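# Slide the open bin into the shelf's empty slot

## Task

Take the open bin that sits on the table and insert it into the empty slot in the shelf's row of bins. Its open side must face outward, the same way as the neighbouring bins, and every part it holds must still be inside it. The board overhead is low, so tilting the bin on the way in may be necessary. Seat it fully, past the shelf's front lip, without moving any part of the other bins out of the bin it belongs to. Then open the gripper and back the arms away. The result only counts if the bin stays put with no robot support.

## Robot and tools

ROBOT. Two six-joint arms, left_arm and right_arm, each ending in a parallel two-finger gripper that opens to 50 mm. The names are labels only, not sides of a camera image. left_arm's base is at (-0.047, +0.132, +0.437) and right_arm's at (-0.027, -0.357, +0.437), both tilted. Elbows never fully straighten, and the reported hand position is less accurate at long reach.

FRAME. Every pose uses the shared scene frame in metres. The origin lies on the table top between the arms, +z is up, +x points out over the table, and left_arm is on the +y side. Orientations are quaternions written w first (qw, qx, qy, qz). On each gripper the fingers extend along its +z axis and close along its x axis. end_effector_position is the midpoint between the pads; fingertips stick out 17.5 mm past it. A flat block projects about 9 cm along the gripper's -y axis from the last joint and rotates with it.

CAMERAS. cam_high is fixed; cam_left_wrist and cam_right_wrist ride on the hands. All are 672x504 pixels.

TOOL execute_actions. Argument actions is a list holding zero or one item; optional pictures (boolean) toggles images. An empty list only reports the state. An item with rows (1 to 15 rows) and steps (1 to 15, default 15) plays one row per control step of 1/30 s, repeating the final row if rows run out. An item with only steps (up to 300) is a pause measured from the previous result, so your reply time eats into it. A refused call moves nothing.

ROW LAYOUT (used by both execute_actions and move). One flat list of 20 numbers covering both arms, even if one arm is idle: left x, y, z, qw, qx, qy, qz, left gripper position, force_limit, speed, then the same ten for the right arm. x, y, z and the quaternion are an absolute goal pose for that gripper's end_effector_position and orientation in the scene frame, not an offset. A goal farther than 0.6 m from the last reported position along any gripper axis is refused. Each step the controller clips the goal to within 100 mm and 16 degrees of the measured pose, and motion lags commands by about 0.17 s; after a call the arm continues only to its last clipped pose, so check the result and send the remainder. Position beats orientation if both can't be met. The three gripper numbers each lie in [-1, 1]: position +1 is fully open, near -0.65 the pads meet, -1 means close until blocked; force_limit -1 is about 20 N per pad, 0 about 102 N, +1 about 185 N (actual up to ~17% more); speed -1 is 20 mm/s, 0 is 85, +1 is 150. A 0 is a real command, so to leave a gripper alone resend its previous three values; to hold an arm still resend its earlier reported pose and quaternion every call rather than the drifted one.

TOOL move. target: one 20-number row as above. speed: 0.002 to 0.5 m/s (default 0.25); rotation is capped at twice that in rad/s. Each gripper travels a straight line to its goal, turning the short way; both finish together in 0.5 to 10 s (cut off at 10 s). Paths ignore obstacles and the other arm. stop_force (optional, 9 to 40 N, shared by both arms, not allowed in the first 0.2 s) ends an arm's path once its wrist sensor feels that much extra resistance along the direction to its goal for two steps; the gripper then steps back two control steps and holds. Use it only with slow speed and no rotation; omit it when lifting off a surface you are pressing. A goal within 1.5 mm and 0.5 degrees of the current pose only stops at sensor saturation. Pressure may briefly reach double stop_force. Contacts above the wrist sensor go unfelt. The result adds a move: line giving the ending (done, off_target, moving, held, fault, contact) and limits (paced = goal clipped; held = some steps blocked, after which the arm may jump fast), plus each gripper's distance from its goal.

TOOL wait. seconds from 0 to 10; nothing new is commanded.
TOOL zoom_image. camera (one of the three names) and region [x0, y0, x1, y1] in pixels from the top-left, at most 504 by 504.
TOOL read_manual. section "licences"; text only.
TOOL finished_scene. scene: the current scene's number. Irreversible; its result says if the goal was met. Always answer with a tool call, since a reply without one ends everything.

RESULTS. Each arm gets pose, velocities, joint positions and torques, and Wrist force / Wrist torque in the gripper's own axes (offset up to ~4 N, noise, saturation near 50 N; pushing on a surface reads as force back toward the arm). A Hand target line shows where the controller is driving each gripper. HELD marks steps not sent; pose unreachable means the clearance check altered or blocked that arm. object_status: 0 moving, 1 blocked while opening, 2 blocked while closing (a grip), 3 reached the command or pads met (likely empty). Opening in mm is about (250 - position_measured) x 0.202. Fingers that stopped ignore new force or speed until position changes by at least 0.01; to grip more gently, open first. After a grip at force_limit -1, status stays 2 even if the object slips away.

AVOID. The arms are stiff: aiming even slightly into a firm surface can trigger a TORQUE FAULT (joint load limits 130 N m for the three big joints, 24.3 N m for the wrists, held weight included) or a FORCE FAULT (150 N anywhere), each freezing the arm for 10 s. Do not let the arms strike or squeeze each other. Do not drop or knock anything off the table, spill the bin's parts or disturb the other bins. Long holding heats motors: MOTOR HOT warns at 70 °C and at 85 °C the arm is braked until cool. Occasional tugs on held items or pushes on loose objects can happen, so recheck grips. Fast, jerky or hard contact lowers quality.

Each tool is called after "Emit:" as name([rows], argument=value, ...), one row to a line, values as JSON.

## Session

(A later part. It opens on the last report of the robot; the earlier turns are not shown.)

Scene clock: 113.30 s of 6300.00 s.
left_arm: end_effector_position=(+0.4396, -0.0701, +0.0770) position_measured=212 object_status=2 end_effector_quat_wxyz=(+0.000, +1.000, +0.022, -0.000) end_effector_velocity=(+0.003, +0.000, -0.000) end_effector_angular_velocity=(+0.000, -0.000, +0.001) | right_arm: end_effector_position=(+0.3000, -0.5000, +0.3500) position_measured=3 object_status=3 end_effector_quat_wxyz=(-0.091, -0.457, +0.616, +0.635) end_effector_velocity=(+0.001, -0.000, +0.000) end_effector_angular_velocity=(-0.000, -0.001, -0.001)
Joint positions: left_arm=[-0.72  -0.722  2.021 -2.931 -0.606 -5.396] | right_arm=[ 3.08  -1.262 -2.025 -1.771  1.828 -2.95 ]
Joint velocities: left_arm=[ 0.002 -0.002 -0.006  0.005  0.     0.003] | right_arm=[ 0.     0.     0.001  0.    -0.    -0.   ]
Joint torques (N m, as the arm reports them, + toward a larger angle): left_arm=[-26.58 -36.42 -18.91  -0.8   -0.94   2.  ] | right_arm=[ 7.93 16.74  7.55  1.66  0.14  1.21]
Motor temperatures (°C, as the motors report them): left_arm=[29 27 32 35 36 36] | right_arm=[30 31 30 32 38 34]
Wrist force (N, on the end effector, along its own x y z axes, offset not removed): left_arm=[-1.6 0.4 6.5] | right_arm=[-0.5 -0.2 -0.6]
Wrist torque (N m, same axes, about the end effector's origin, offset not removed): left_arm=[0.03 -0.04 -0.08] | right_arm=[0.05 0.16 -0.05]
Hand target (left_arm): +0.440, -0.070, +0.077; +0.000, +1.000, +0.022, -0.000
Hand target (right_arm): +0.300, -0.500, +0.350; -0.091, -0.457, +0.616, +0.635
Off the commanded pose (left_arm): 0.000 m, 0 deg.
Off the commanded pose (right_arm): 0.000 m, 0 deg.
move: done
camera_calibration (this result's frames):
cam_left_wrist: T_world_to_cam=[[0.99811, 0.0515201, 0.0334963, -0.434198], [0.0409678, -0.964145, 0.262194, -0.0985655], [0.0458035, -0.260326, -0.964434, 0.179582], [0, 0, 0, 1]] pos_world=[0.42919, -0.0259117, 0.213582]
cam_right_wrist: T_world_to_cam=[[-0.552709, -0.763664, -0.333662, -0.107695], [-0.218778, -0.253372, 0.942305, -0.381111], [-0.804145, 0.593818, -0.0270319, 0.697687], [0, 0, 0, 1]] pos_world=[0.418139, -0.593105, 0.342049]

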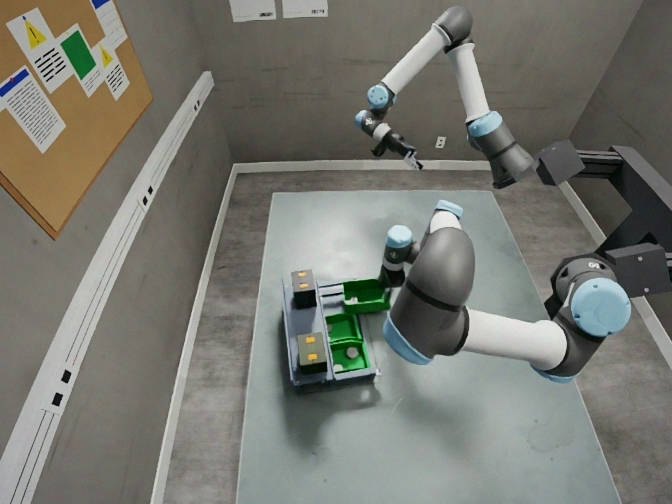

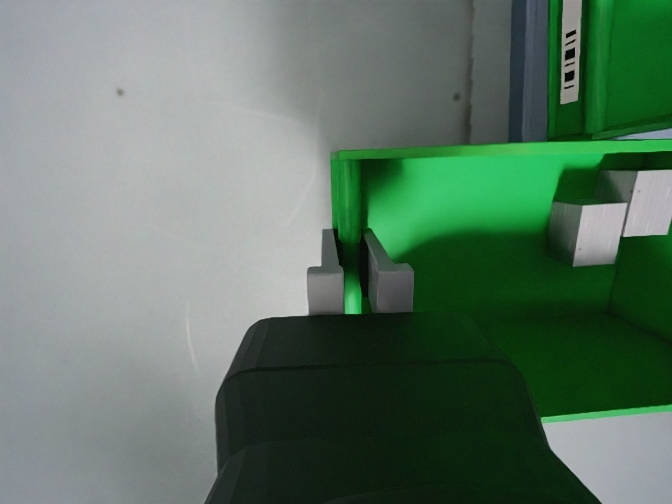

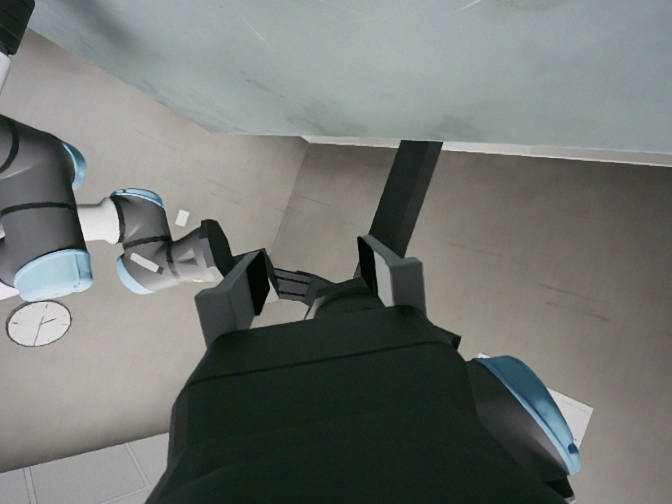

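Emit:
move(target=[0.48,-0.070,0.094,0.004,0.992,0.035,-0.122,-1,0.5,0,0.30,-0.5,0.35,-0.091,-0.457,0.616,0.635,1,0,0], speed=0.015)

Emit:
move(target=[0.535,-0.064,0.080,0.005,0.992,0.045,-0.122,-1,0.5,0,0.30,-0.5,0.35,-0.091,-0.457,0.616,0.635,1,0,0], speed=0.01, stop_force=9)

Emit:
move(target=[0.577,-0.059,0.064,0.002,0.998,0.05,-0.04,-1,0.5,0,0.30,-0.5,0.35,-0.091,-0.457,0.616,0.635,1,0,0], speed=0.008, stop_force=9)

Scene clock: 125.37 s of 6300.00 s.
left_arm: end_effector_position=(+0.4797, -0.0700, +0.0939) position_measured=212 object_status=2 end_effector_quat_wxyz=(+0.004, +0.992, +0.035, -0.121) end_effector_velocity=(+0.001, +0.000, +0.000) end_effector_angular_velocity=(+0.000, +0.009, -0.001) | right_arm: end_effector_position=(+0.3000, -0.5000, +0.3500) position_measured=3 object_status=3 end_effector_quat_wxyz=(-0.091, -0.457, +0.616, +0.635) end_effector_velocity=(+0.001, -0.000, -0.000) end_effector_angular_velocity=(+0.000, -0.003, -0.001)
Joint positions: left_arm=[-0.669 -0.825  1.791 -2.386 -0.774 -5.554] | right_arm=[ 3.08  -1.262 -2.025 -1.771  1.828 -2.95 ]
Joint velocities: left_arm=[ 0.002 -0.001 -0.008  0.017 -0.006 -0.004] | right_arm=[-0.    -0.     0.001  0.001 -0.    -0.002]
Joint torques (N m, as the arm reports them, + toward a larger angle): left_arm=[-27.72 -36.9  -22.61  -0.1   -1.65  -1.68] | right_arm=[ 7.36 17.21  8.09  1.54  0.32  1.16]
Motor temperatures (°C, as the motors report them): left_arm=[29 27 32 35 36 36] | right_arm=[30 31 30 32 38 34]
Wrist force (N, on the end effector, along its own x y z axes, offset not removed): left_arm=[-0.3 1.4 6.1] | right_arm=[-1.0 -1.7 -2.5]
Wrist torque (N m, same axes, about the end effector's origin, offset not removed): left_arm=[0.22 -0.01 -0.08] | right_arm=[-0.30 0.17 0.05]
Hand target (left_arm): +0.480, -0.070, +0.094; +0.004, +0.992, +0.035, -0.122
Hand target (right_arm): +0.300, -0.500, +0.350; -0.091, -0.457, +0.616, +0.635
Off the commanded pose (left_arm): 0.000 m, 0 deg.
Off the commanded pose (right_arm): 0.000 m, 0 deg.
After step 90, 0.63 s passed at rest.
move: done
camera_calibration (this result's frames):
cam_left_wrist: T_world_to_cam=[[0.974999, 0.0764557, -0.208644, -0.439225], [0.12959, -0.958381, 0.254385, -0.14593], [-0.180511, -0.275063, -0.944328, 0.299799], [0, 0, 0, 1]] pos_world=[0.501272, -0.0238112, 0.228589]
cam_right_wrist: T_world_to_cam=[[-0.552709, -0.763664, -0.333662, -0.107695], [-0.218778, -0.253372, 0.942305, -0.381111], [-0.804145, 0.593818, -0.027032, 0.697687], [0, 0, 0, 1]] pos_world=[0.418139, -0.593105, 0.342049]

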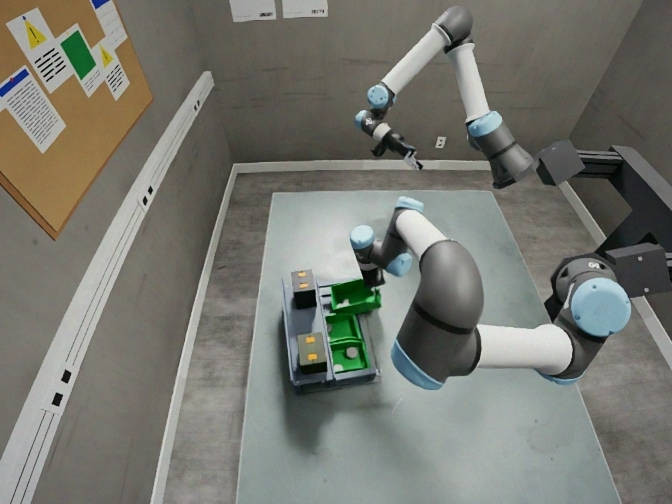

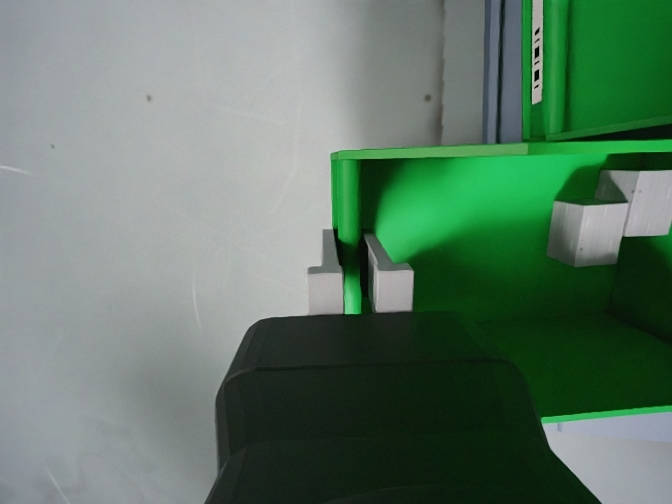

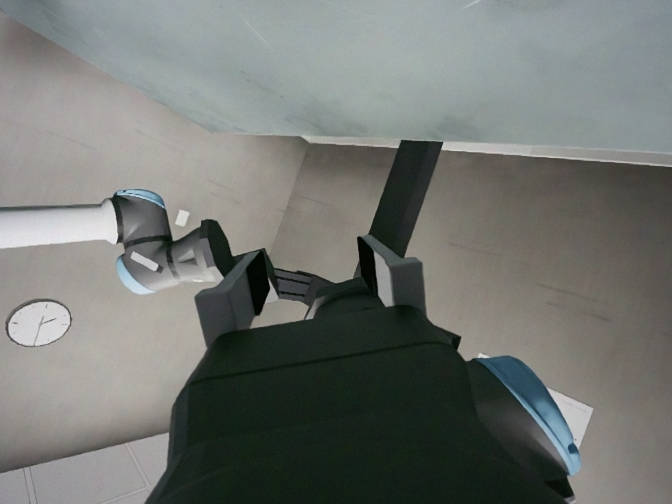

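Scene clock: 131.33 s of 6300.00 s.
left_arm: end_effector_position=(+0.5346, -0.0641, +0.0800) position_measured=212 object_status=2 end_effector_quat_wxyz=(+0.005, +0.992, +0.045, -0.122) end_effector_velocity=(+0.003, +0.000, -0.001) end_effector_angular_velocity=(-0.001, +0.000, +0.001) | right_arm: end_effector_position=(+0.3000, -0.5000, +0.3500) position_measured=3 object_status=3 end_effector_quat_wxyz=(-0.091, -0.457, +0.616, +0.635) end_effector_velocity=(-0.000, +0.000, +0.000) end_effector_angular_velocity=(+0.000, +0.001, +0.001)
Joint positions: left_arm=[-0.621 -0.795  1.638 -2.315 -0.772 -5.503] | right_arm=[ 3.08  -1.262 -2.025 -1.771  1.828 -2.95 ]
Joint velocities: left_arm=[ 0.002  0.002 -0.009  0.004 -0.001  0.002] | right_arm=[-0.     0.    -0.001 -0.     0.    -0.   ]
Joint torques (N m, as the arm reports them, + toward a larger angle): left_arm=[-29.58 -22.61 -23.55  -0.17   0.95   1.79] | right_arm=[ 6.42 17.13  7.84  1.45  0.26  0.99]
Motor temperatures (°C, as the motors report them): left_arm=[29 27 32 35 36 36] | right_arm=[30 31 30 32 38 34]
Wrist force (N, on the end effector, along its own x y z axes, offset not removed): left_arm=[-0.7 0.3 4.2] | right_arm=[-0.8 -1.9 -1.7]
Wrist torque (N m, same axes, about the end effector's origin, offset not removed): left_arm=[0.00 0.01 -0.09] | right_arm=[-0.24 0.16 0.05]
Hand target (left_arm): +0.535, -0.064, +0.080; +0.005, +0.992, +0.045, -0.122
Hand target (right_arm): +0.300, -0.500, +0.350; -0.091, -0.457, +0.616, +0.635
Off the commanded pose (left_arm): 0.000 m, 0 deg.
Off the commanded pose (right_arm): 0.000 m, 0 deg.
move: done
camera_calibration (this result's frames):
cam_left_wrist: T_world_to_cam=[[0.973056, 0.0960188, -0.209624, -0.493738], [0.148977, -0.955723, 0.253769, -0.154047], [-0.175976, -0.278161, -0.944277, 0.295566], [0, 0, 0, 1]] pos_world=[0.555396, -0.0176034, 0.214689]
cam_right_wrist: T_world_to_cam=[[-0.552709, -0.763664, -0.333662, -0.107695], [-0.218778, -0.253372, 0.942305, -0.381111], [-0.804145, 0.593818, -0.0270318, 0.697687], [0, 0, 0, 1]] pos_world=[0.418139, -0.593105, 0.342049]

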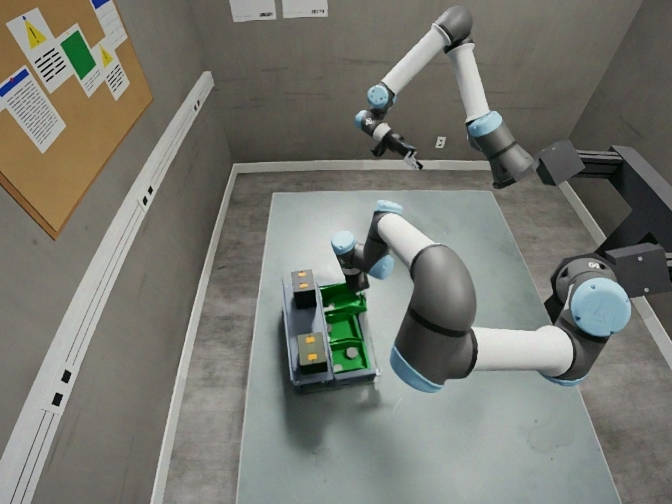

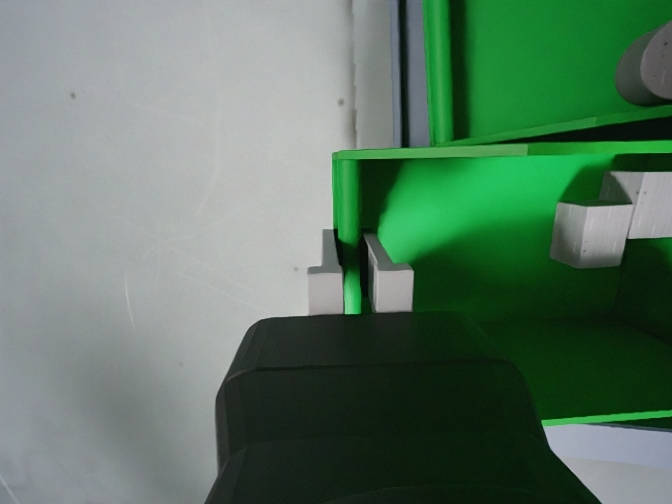

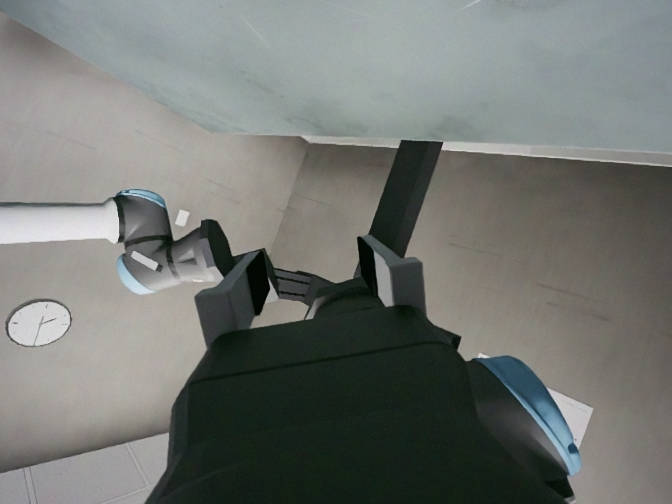

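Scene clock: 141.53 s of 6300.00 s.
left_arm: end_effector_position=(+0.5756, -0.0593, +0.0645) position_measured=212 object_status=2 end_effector_quat_wxyz=(+0.002, +0.998, +0.050, -0.043) end_effector_velocity=(+0.001, -0.000, -0.001) end_effector_angular_velocity=(-0.000, -0.004, -0.000) | right_arm: end_effector_position=(+0.3000, -0.5000, +0.3500) position_measured=3 object_status=3 end_effector_quat_wxyz=(-0.091, -0.457, +0.616, +0.635) end_effector_velocity=(+0.000, -0.000, +0.000) end_effector_angular_velocity=(+0.000, -0.000, +0.000)
Joint positions: left_arm=[-0.61  -0.751  1.636 -2.554 -0.669 -5.356] | right_arm=[ 3.08  -1.262 -2.025 -1.771  1.828 -2.95 ]
Joint velocities: left_arm=[ 0.     0.002  0.001 -0.008  0.002  0.005] | right_arm=[-0.    -0.     0.    -0.    -0.    -0.001]
Joint torques (N m, as the arm reports them, + toward a larger angle): left_arm=[-30.92 -24.86 -22.98  -3.28   1.46   1.9 ] | right_arm=[ 6.8  16.97  8.49  1.53  0.33  1.01]
Motor temperatures (°C, as the motors report them): left_arm=[29 27 32 35 36 36] | right_arm=[30 31 30 32 38 34]
Wrist force (N, on the end effector, along its own x y z axes, offset not removed): left_arm=[-1.1 0.8 5.6] | right_arm=[-0.6 -1.8 -1.2]
Wrist torque (N m, same axes, about the end effector's origin, offset not removed): left_arm=[-0.02 -0.08 -0.10] | right_arm=[-0.29 0.12 0.03]
Hand target (left_arm): +0.576, -0.059, +0.064; +0.002, +0.998, +0.050, -0.042
Hand target (right_arm): +0.300, -0.500, +0.350; -0.091, -0.457, +0.616, +0.635
Off the commanded pose (left_arm): 0.001 m, 0 deg.
Off the commanded pose (right_arm): 0.000 m, 0 deg.
move: done
camera_calibration (this result's frames):
cam_left_wrist: T_world_to_cam=[[0.992898, 0.106965, -0.0520781, -0.558275], [0.116924, -0.958185, 0.261172, -0.133742], [-0.0219641, -0.265406, -0.963887, 0.202769], [0, 0, 0, 1]] pos_world=[0.574402, -0.0146173, 0.201302]
cam_right_wrist: T_world_to_cam=[[-0.552709, -0.763664, -0.333662, -0.107695], [-0.218778, -0.253372, 0.942305, -0.381111], [-0.804145, 0.593818, -0.027032, 0.697687], [0, 0, 0, 1]] pos_world=[0.418139, -0.593105, 0.342049]

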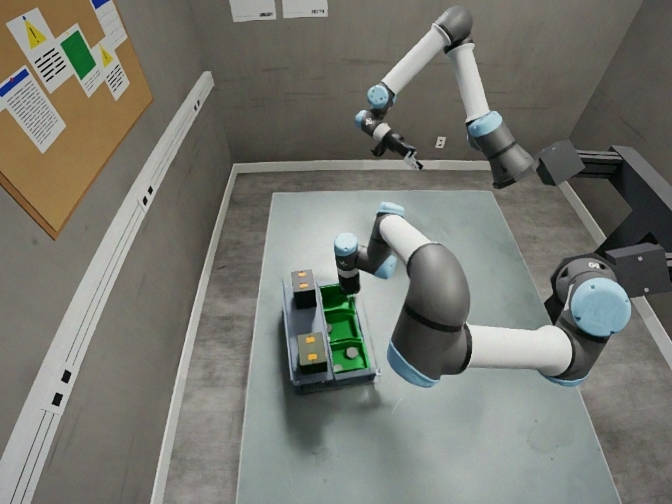

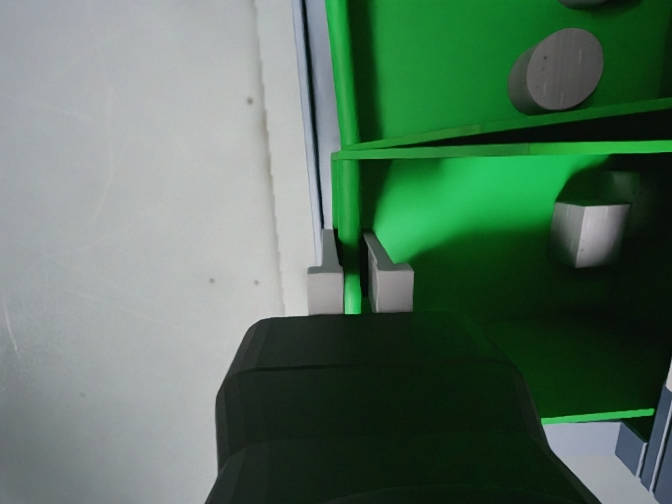

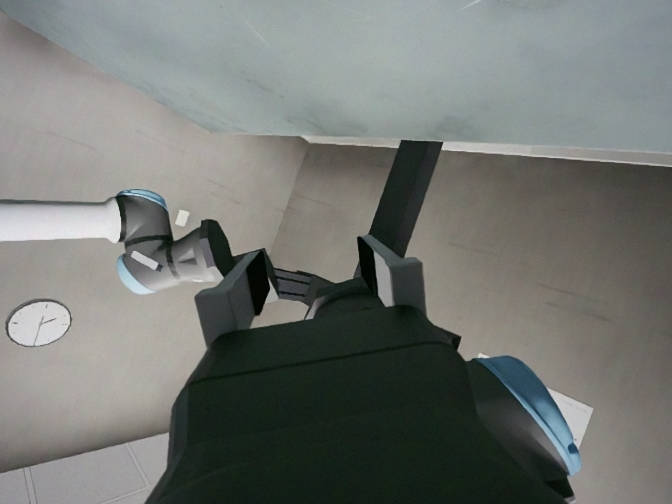

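Emit:
move(target=[0.578,-0.059,0.064,0.002,0.998,0.05,-0.042,0,0,-0.6,0.30,-0.5,0.35,-0.091,-0.457,0.616,0.635,1,0,0], speed=0.005)

Emit:
move(target=[0.576,-0.059,0.11,0.002,0.998,0.05,-0.042,0,0,-0.6,0.30,-0.5,0.35,-0.091,-0.457,0.616,0.635,1,0,0], speed=0.015, stop_force=9)

Scene clock: 145.13 s of 6300.00 s.
left_arm: end_effector_position=(+0.5778, -0.0590, +0.0640) position_measured=152 object_status=3 end_effector_quat_wxyz=(+0.002, +0.998, +0.050, -0.042) end_effector_velocity=(+0.001, +0.000, -0.000) end_effector_angular_velocity=(+0.000, -0.001, +0.001) | right_arm: end_effector_position=(+0.3000, -0.5000, +0.3500) position_measured=3 object_status=3 end_effector_quat_wxyz=(-0.091, -0.457, +0.616, +0.635) end_effector_velocity=(+0.000, -0.000, +0.000) end_effector_angular_velocity=(-0.001, -0.000, -0.001)
Joint positions: left_arm=[-0.609 -0.749  1.631 -2.554 -0.668 -5.353] | right_arm=[ 3.08  -1.262 -2.025 -1.771  1.828 -2.95 ]
Joint velocities: left_arm=[ 0.001  0.001 -0.003  0.001  0.     0.001] | right_arm=[ 0.     0.     0.001 -0.     0.     0.   ]
Joint torques (N m, as the arm reports them, + toward a larger angle): left_arm=[-29.14 -22.   -21.57  -0.2    1.07   1.75] | right_arm=[ 6.6  17.26  8.29  1.47  0.35  1.02]
Motor temperatures (°C, as the motors report them): left_arm=[29 27 32 35 36 36] | right_arm=[30 31 30 32 38 34]
Wrist force (N, on the end effector, along its own x y z axes, offset not removed): left_arm=[-1.1 0.5 2.9] | right_arm=[-2.8 -1.0 -0.1]
Wrist torque (N m, same axes, about the end effector's origin, offset not removed): left_arm=[0.18 0.36 -0.07] | right_arm=[-0.11 0.46 0.13]
Hand target (left_arm): +0.578, -0.059, +0.064; +0.002, +0.998, +0.050, -0.042
Hand target (right_arm): +0.300, -0.500, +0.350; -0.091, -0.457, +0.616, +0.635
Off the commanded pose (left_arm): 0.000 m, 0 deg.
Off the commanded pose (right_arm): 0.000 m, 0 deg.
move: done
camera_calibration (this result's frames):
cam_left_wrist: T_world_to_cam=[[0.992936, 0.10732, -0.05061, -0.560633], [0.116875, -0.958209, 0.261105, -0.133606], [-0.0204733, -0.265175, -0.963983, 0.201636], [0, 0, 0, 1]] pos_world=[0.576415, -0.014387, 0.200885]
cam_right_wrist: T_world_to_cam=[[-0.552709, -0.763664, -0.333662, -0.107695], [-0.218778, -0.253372, 0.942305, -0.381111], [-0.804145, 0.593818, -0.0270319, 0.697687], [0, 0, 0, 1]] pos_world=[0.418139, -0.593105, 0.342049]

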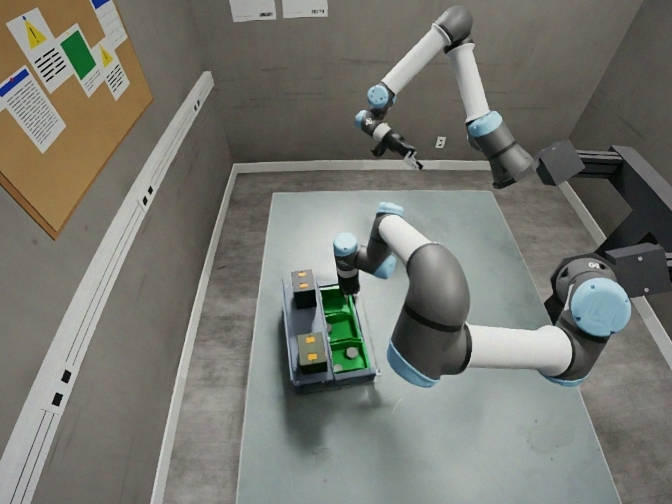

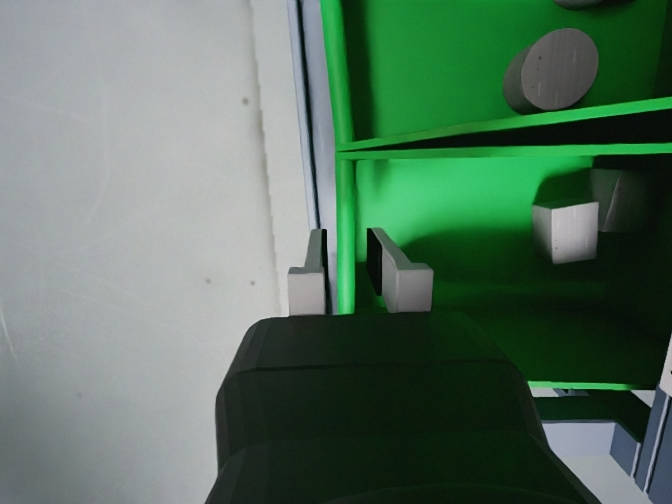

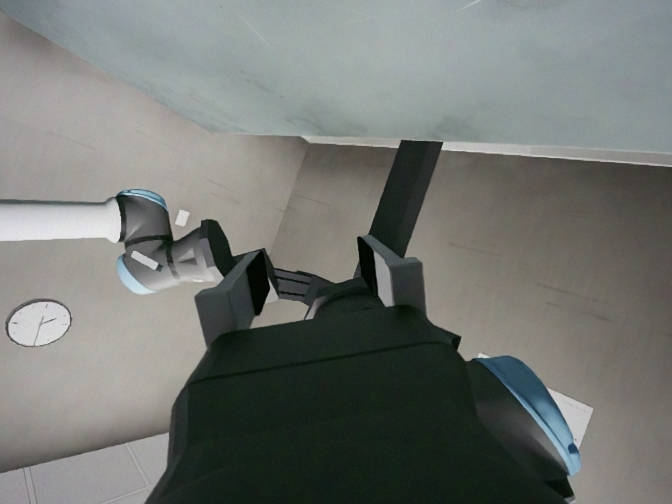

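Scene clock: 148.50 s of 6300.00 s.
left_arm: end_effector_position=(+0.5761, -0.0590, +0.1097) position_measured=152 object_status=3 end_effector_quat_wxyz=(+0.002, +0.998, +0.050, -0.042) end_effector_velocity=(+0.000, -0.000, +0.003) end_effector_angular_velocity=(-0.000, -0.001, +0.001) | right_arm: end_effector_position=(+0.3000, -0.5000, +0.3500) position_measured=3 object_status=3 end_effector_quat_wxyz=(-0.091, -0.457, +0.616, +0.635) end_effector_velocity=(+0.000, -0.000, -0.000) end_effector_angular_velocity=(+0.000, -0.001, -0.000)
Joint positions: left_arm=[-0.666 -0.829  1.678 -2.448 -0.664 -5.446] | right_arm=[ 3.08  -1.262 -2.025 -1.771  1.828 -2.95 ]
Joint velocities: left_arm=[-0.003 -0.004  0.001  0.007  0.    -0.006] | right_arm=[-0.     0.     0.     0.001 -0.    -0.001]
Joint torques (N m, as the arm reports them, + toward a larger angle): left_arm=[-48.38 -37.68   2.26  -0.44   1.1   -1.6 ] | right_arm=[ 6.46 17.28  8.57  1.39  0.31  0.93]
Motor temperatures (°C, as the motors report them): left_arm=[29 27 32 35 36 36] | right_arm=[30 31 30 32 38 34]
Wrist force (N, on the end effector, along its own x y z axes, offset not removed): left_arm=[0.0 0.5 2.7] | right_arm=[-0.4 -1.7 -0.7]
Wrist torque (N m, same axes, about the end effector's origin, offset not removed): left_arm=[0.14 0.24 -0.10] | right_arm=[-0.24 0.03 0.04]
Hand target (left_arm): +0.576, -0.059, +0.110; +0.002, +0.998, +0.050, -0.042
Hand target (right_arm): +0.300, -0.500, +0.350; -0.091, -0.457, +0.616, +0.635
Off the commanded pose (left_arm): 0.000 m, 0 deg.
Off the commanded pose (right_arm): 0.000 m, 0 deg.
move: done
camera_calibration (this result's frames):
cam_left_wrist: T_world_to_cam=[[0.992944, 0.107328, -0.050429, -0.556581], [0.116832, -0.958252, 0.260965, -0.145224], [-0.020315, -0.265015, -0.96403, 0.245527], [0, 0, 0, 1]] pos_world=[0.574608, -0.014356, 0.246526]
cam_right_wrist: T_world_to_cam=[[-0.552709, -0.763664, -0.333662, -0.107695], [-0.218777, -0.253372, 0.942305, -0.381111], [-0.804145, 0.593818, -0.0270318, 0.697687], [0, 0, 0, 1]] pos_world=[0.418139, -0.593105, 0.342049]

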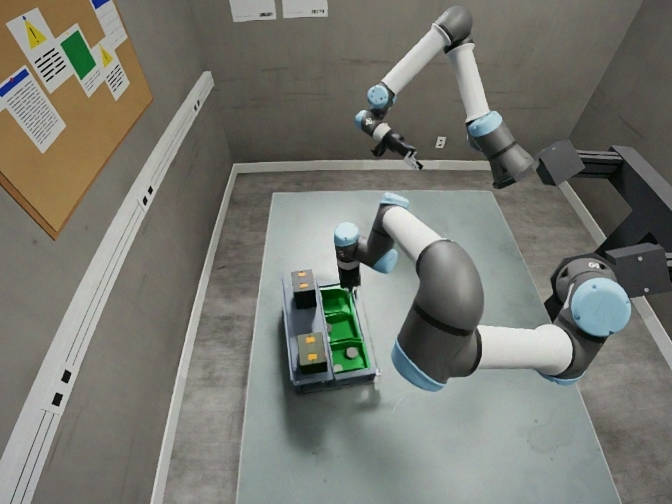

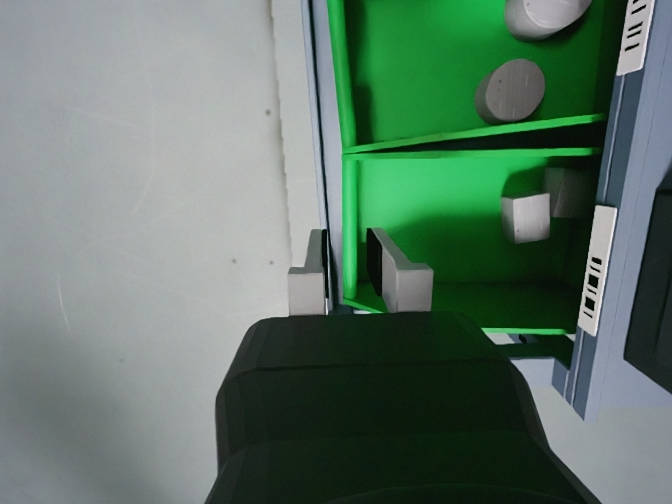

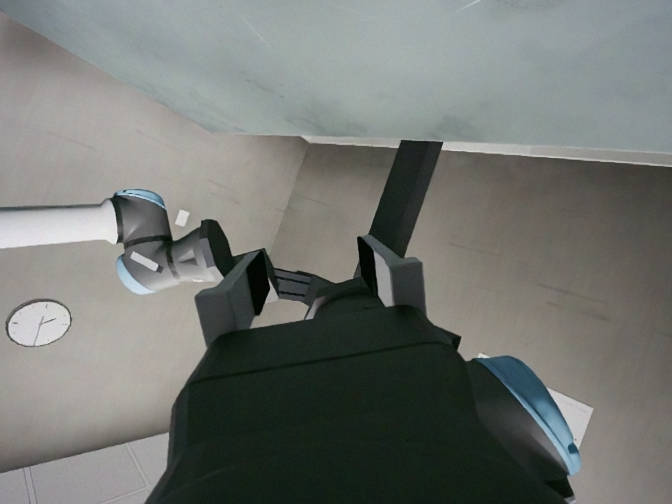

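Seated behind the lip. Retreat.

Emit:
move(target=[0.46,-0.07,0.2,0.002,0.998,0.05,-0.042,0,0,-0.6,0.30,-0.5,0.35,-0.091,-0.457,0.616,0.635,1,0,0])

Emit:
finished_scene(scene=2)

Scene clock: 151.50 s of 6300.00 s.
left_arm: end_effector_position=(+0.4604, -0.0698, +0.1998) position_measured=152 object_status=3 end_effector_quat_wxyz=(+0.002, +0.998, +0.050, -0.042) end_effector_velocity=(-0.003, +0.000, +0.002) end_effector_angular_velocity=(+0.001, +0.001, -0.001) | right_arm: end_effector_position=(+0.3000, -0.5000, +0.3500) position_measured=3 object_status=3 end_effector_quat_wxyz=(-0.091, -0.457, +0.616, +0.635) end_effector_velocity=(+0.000, -0.000, -0.000) end_effector_angular_velocity=(-0.002, -0.000, -0.001)
Joint positions: left_arm=[-0.874 -0.999  2.001 -2.342 -0.685 -5.777] | right_arm=[ 3.08  -1.262 -2.025 -1.771  1.828 -2.95 ]
Joint velocities: left_arm=[-0.005 -0.004  0.005  0.007 -0.001 -0.009] | right_arm=[ 0.     0.     0.     0.002 -0.     0.002]
Joint torques (N m, as the arm reports them, + toward a larger angle): left_arm=[-45.04 -30.85   1.48  -0.4   -1.56  -1.47] | right_arm=[ 6.44 17.09  8.68  1.46  0.35  0.9 ]
Motor temperatures (°C, as the motors report them): left_arm=[29 27 32 35 36 36] | right_arm=[30 31 30 32 38 34]
Wrist force (N, on the end effector, along its own x y z axes, offset not removed): left_arm=[-0.5 1.3 2.6] | right_arm=[-0.2 -0.7 -0.8]
Wrist torque (N m, same axes, about the end effector's origin, offset not removed): left_arm=[0.28 0.22 -0.11] | right_arm=[-0.05 0.00 0.08]
Hand target (left_arm): +0.460, -0.070, +0.200; +0.002, +0.998, +0.050, -0.042
Hand target (right_arm): +0.300, -0.500, +0.350; -0.091, -0.457, +0.616, +0.635
Off the commanded pose (left_arm): 0.001 m, 0 deg.
Off the commanded pose (right_arm): 0.000 m, 0 deg.
move: done
camera_calibration (this result's frames):
cam_left_wrist: T_world_to_cam=[[0.992965, 0.107291, -0.0500857, -0.436091], [0.116699, -0.958338, 0.260711, -0.16545], [-0.0200271, -0.264722, -0.964117, 0.327096], [0, 0, 0, 1]] pos_world=[0.458882, -0.0251793, 0.336652]
cam_right_wrist: T_world_to_cam=[[-0.552709, -0.763664, -0.333662, -0.107695], [-0.218778, -0.253372, 0.942305, -0.381111], [-0.804145, 0.593818, -0.027032, 0.697687], [0, 0, 0, 1]] pos_world=[0.418139, -0.593105, 0.342049]

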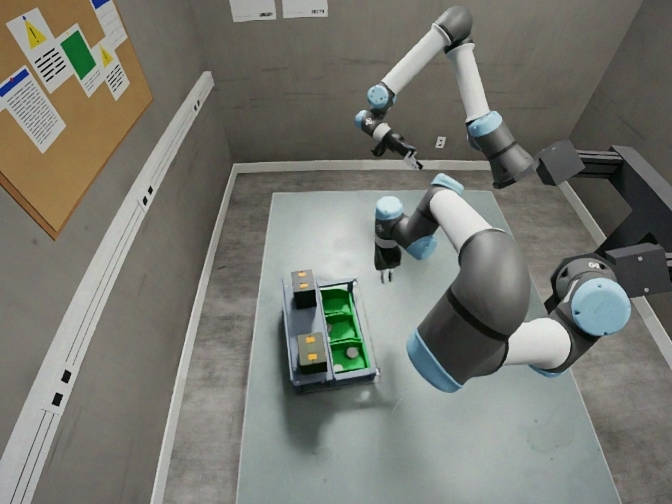

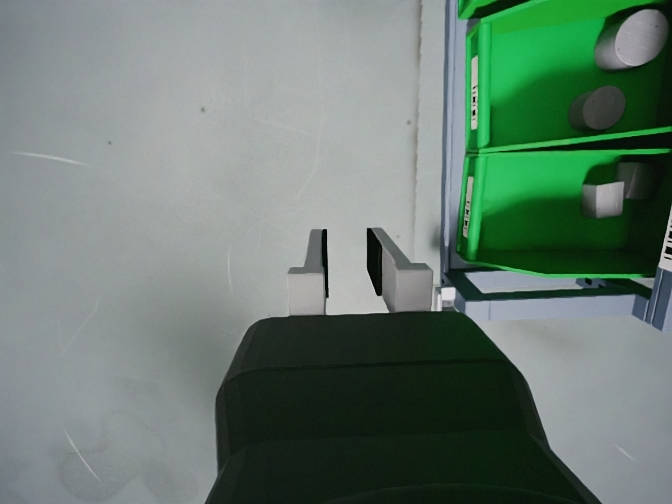

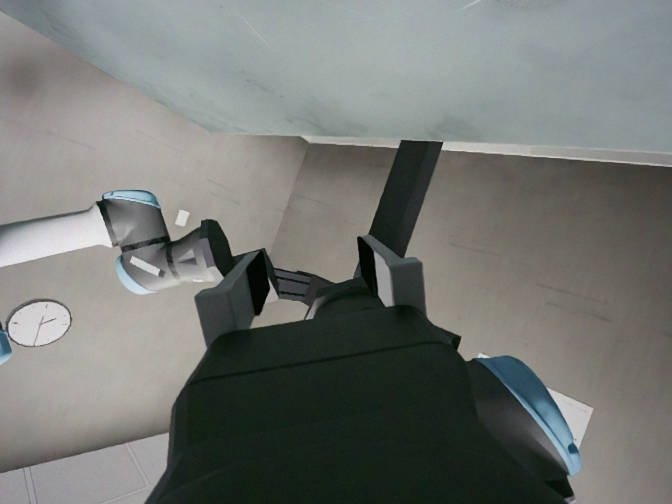

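The scene is finished: the task was done.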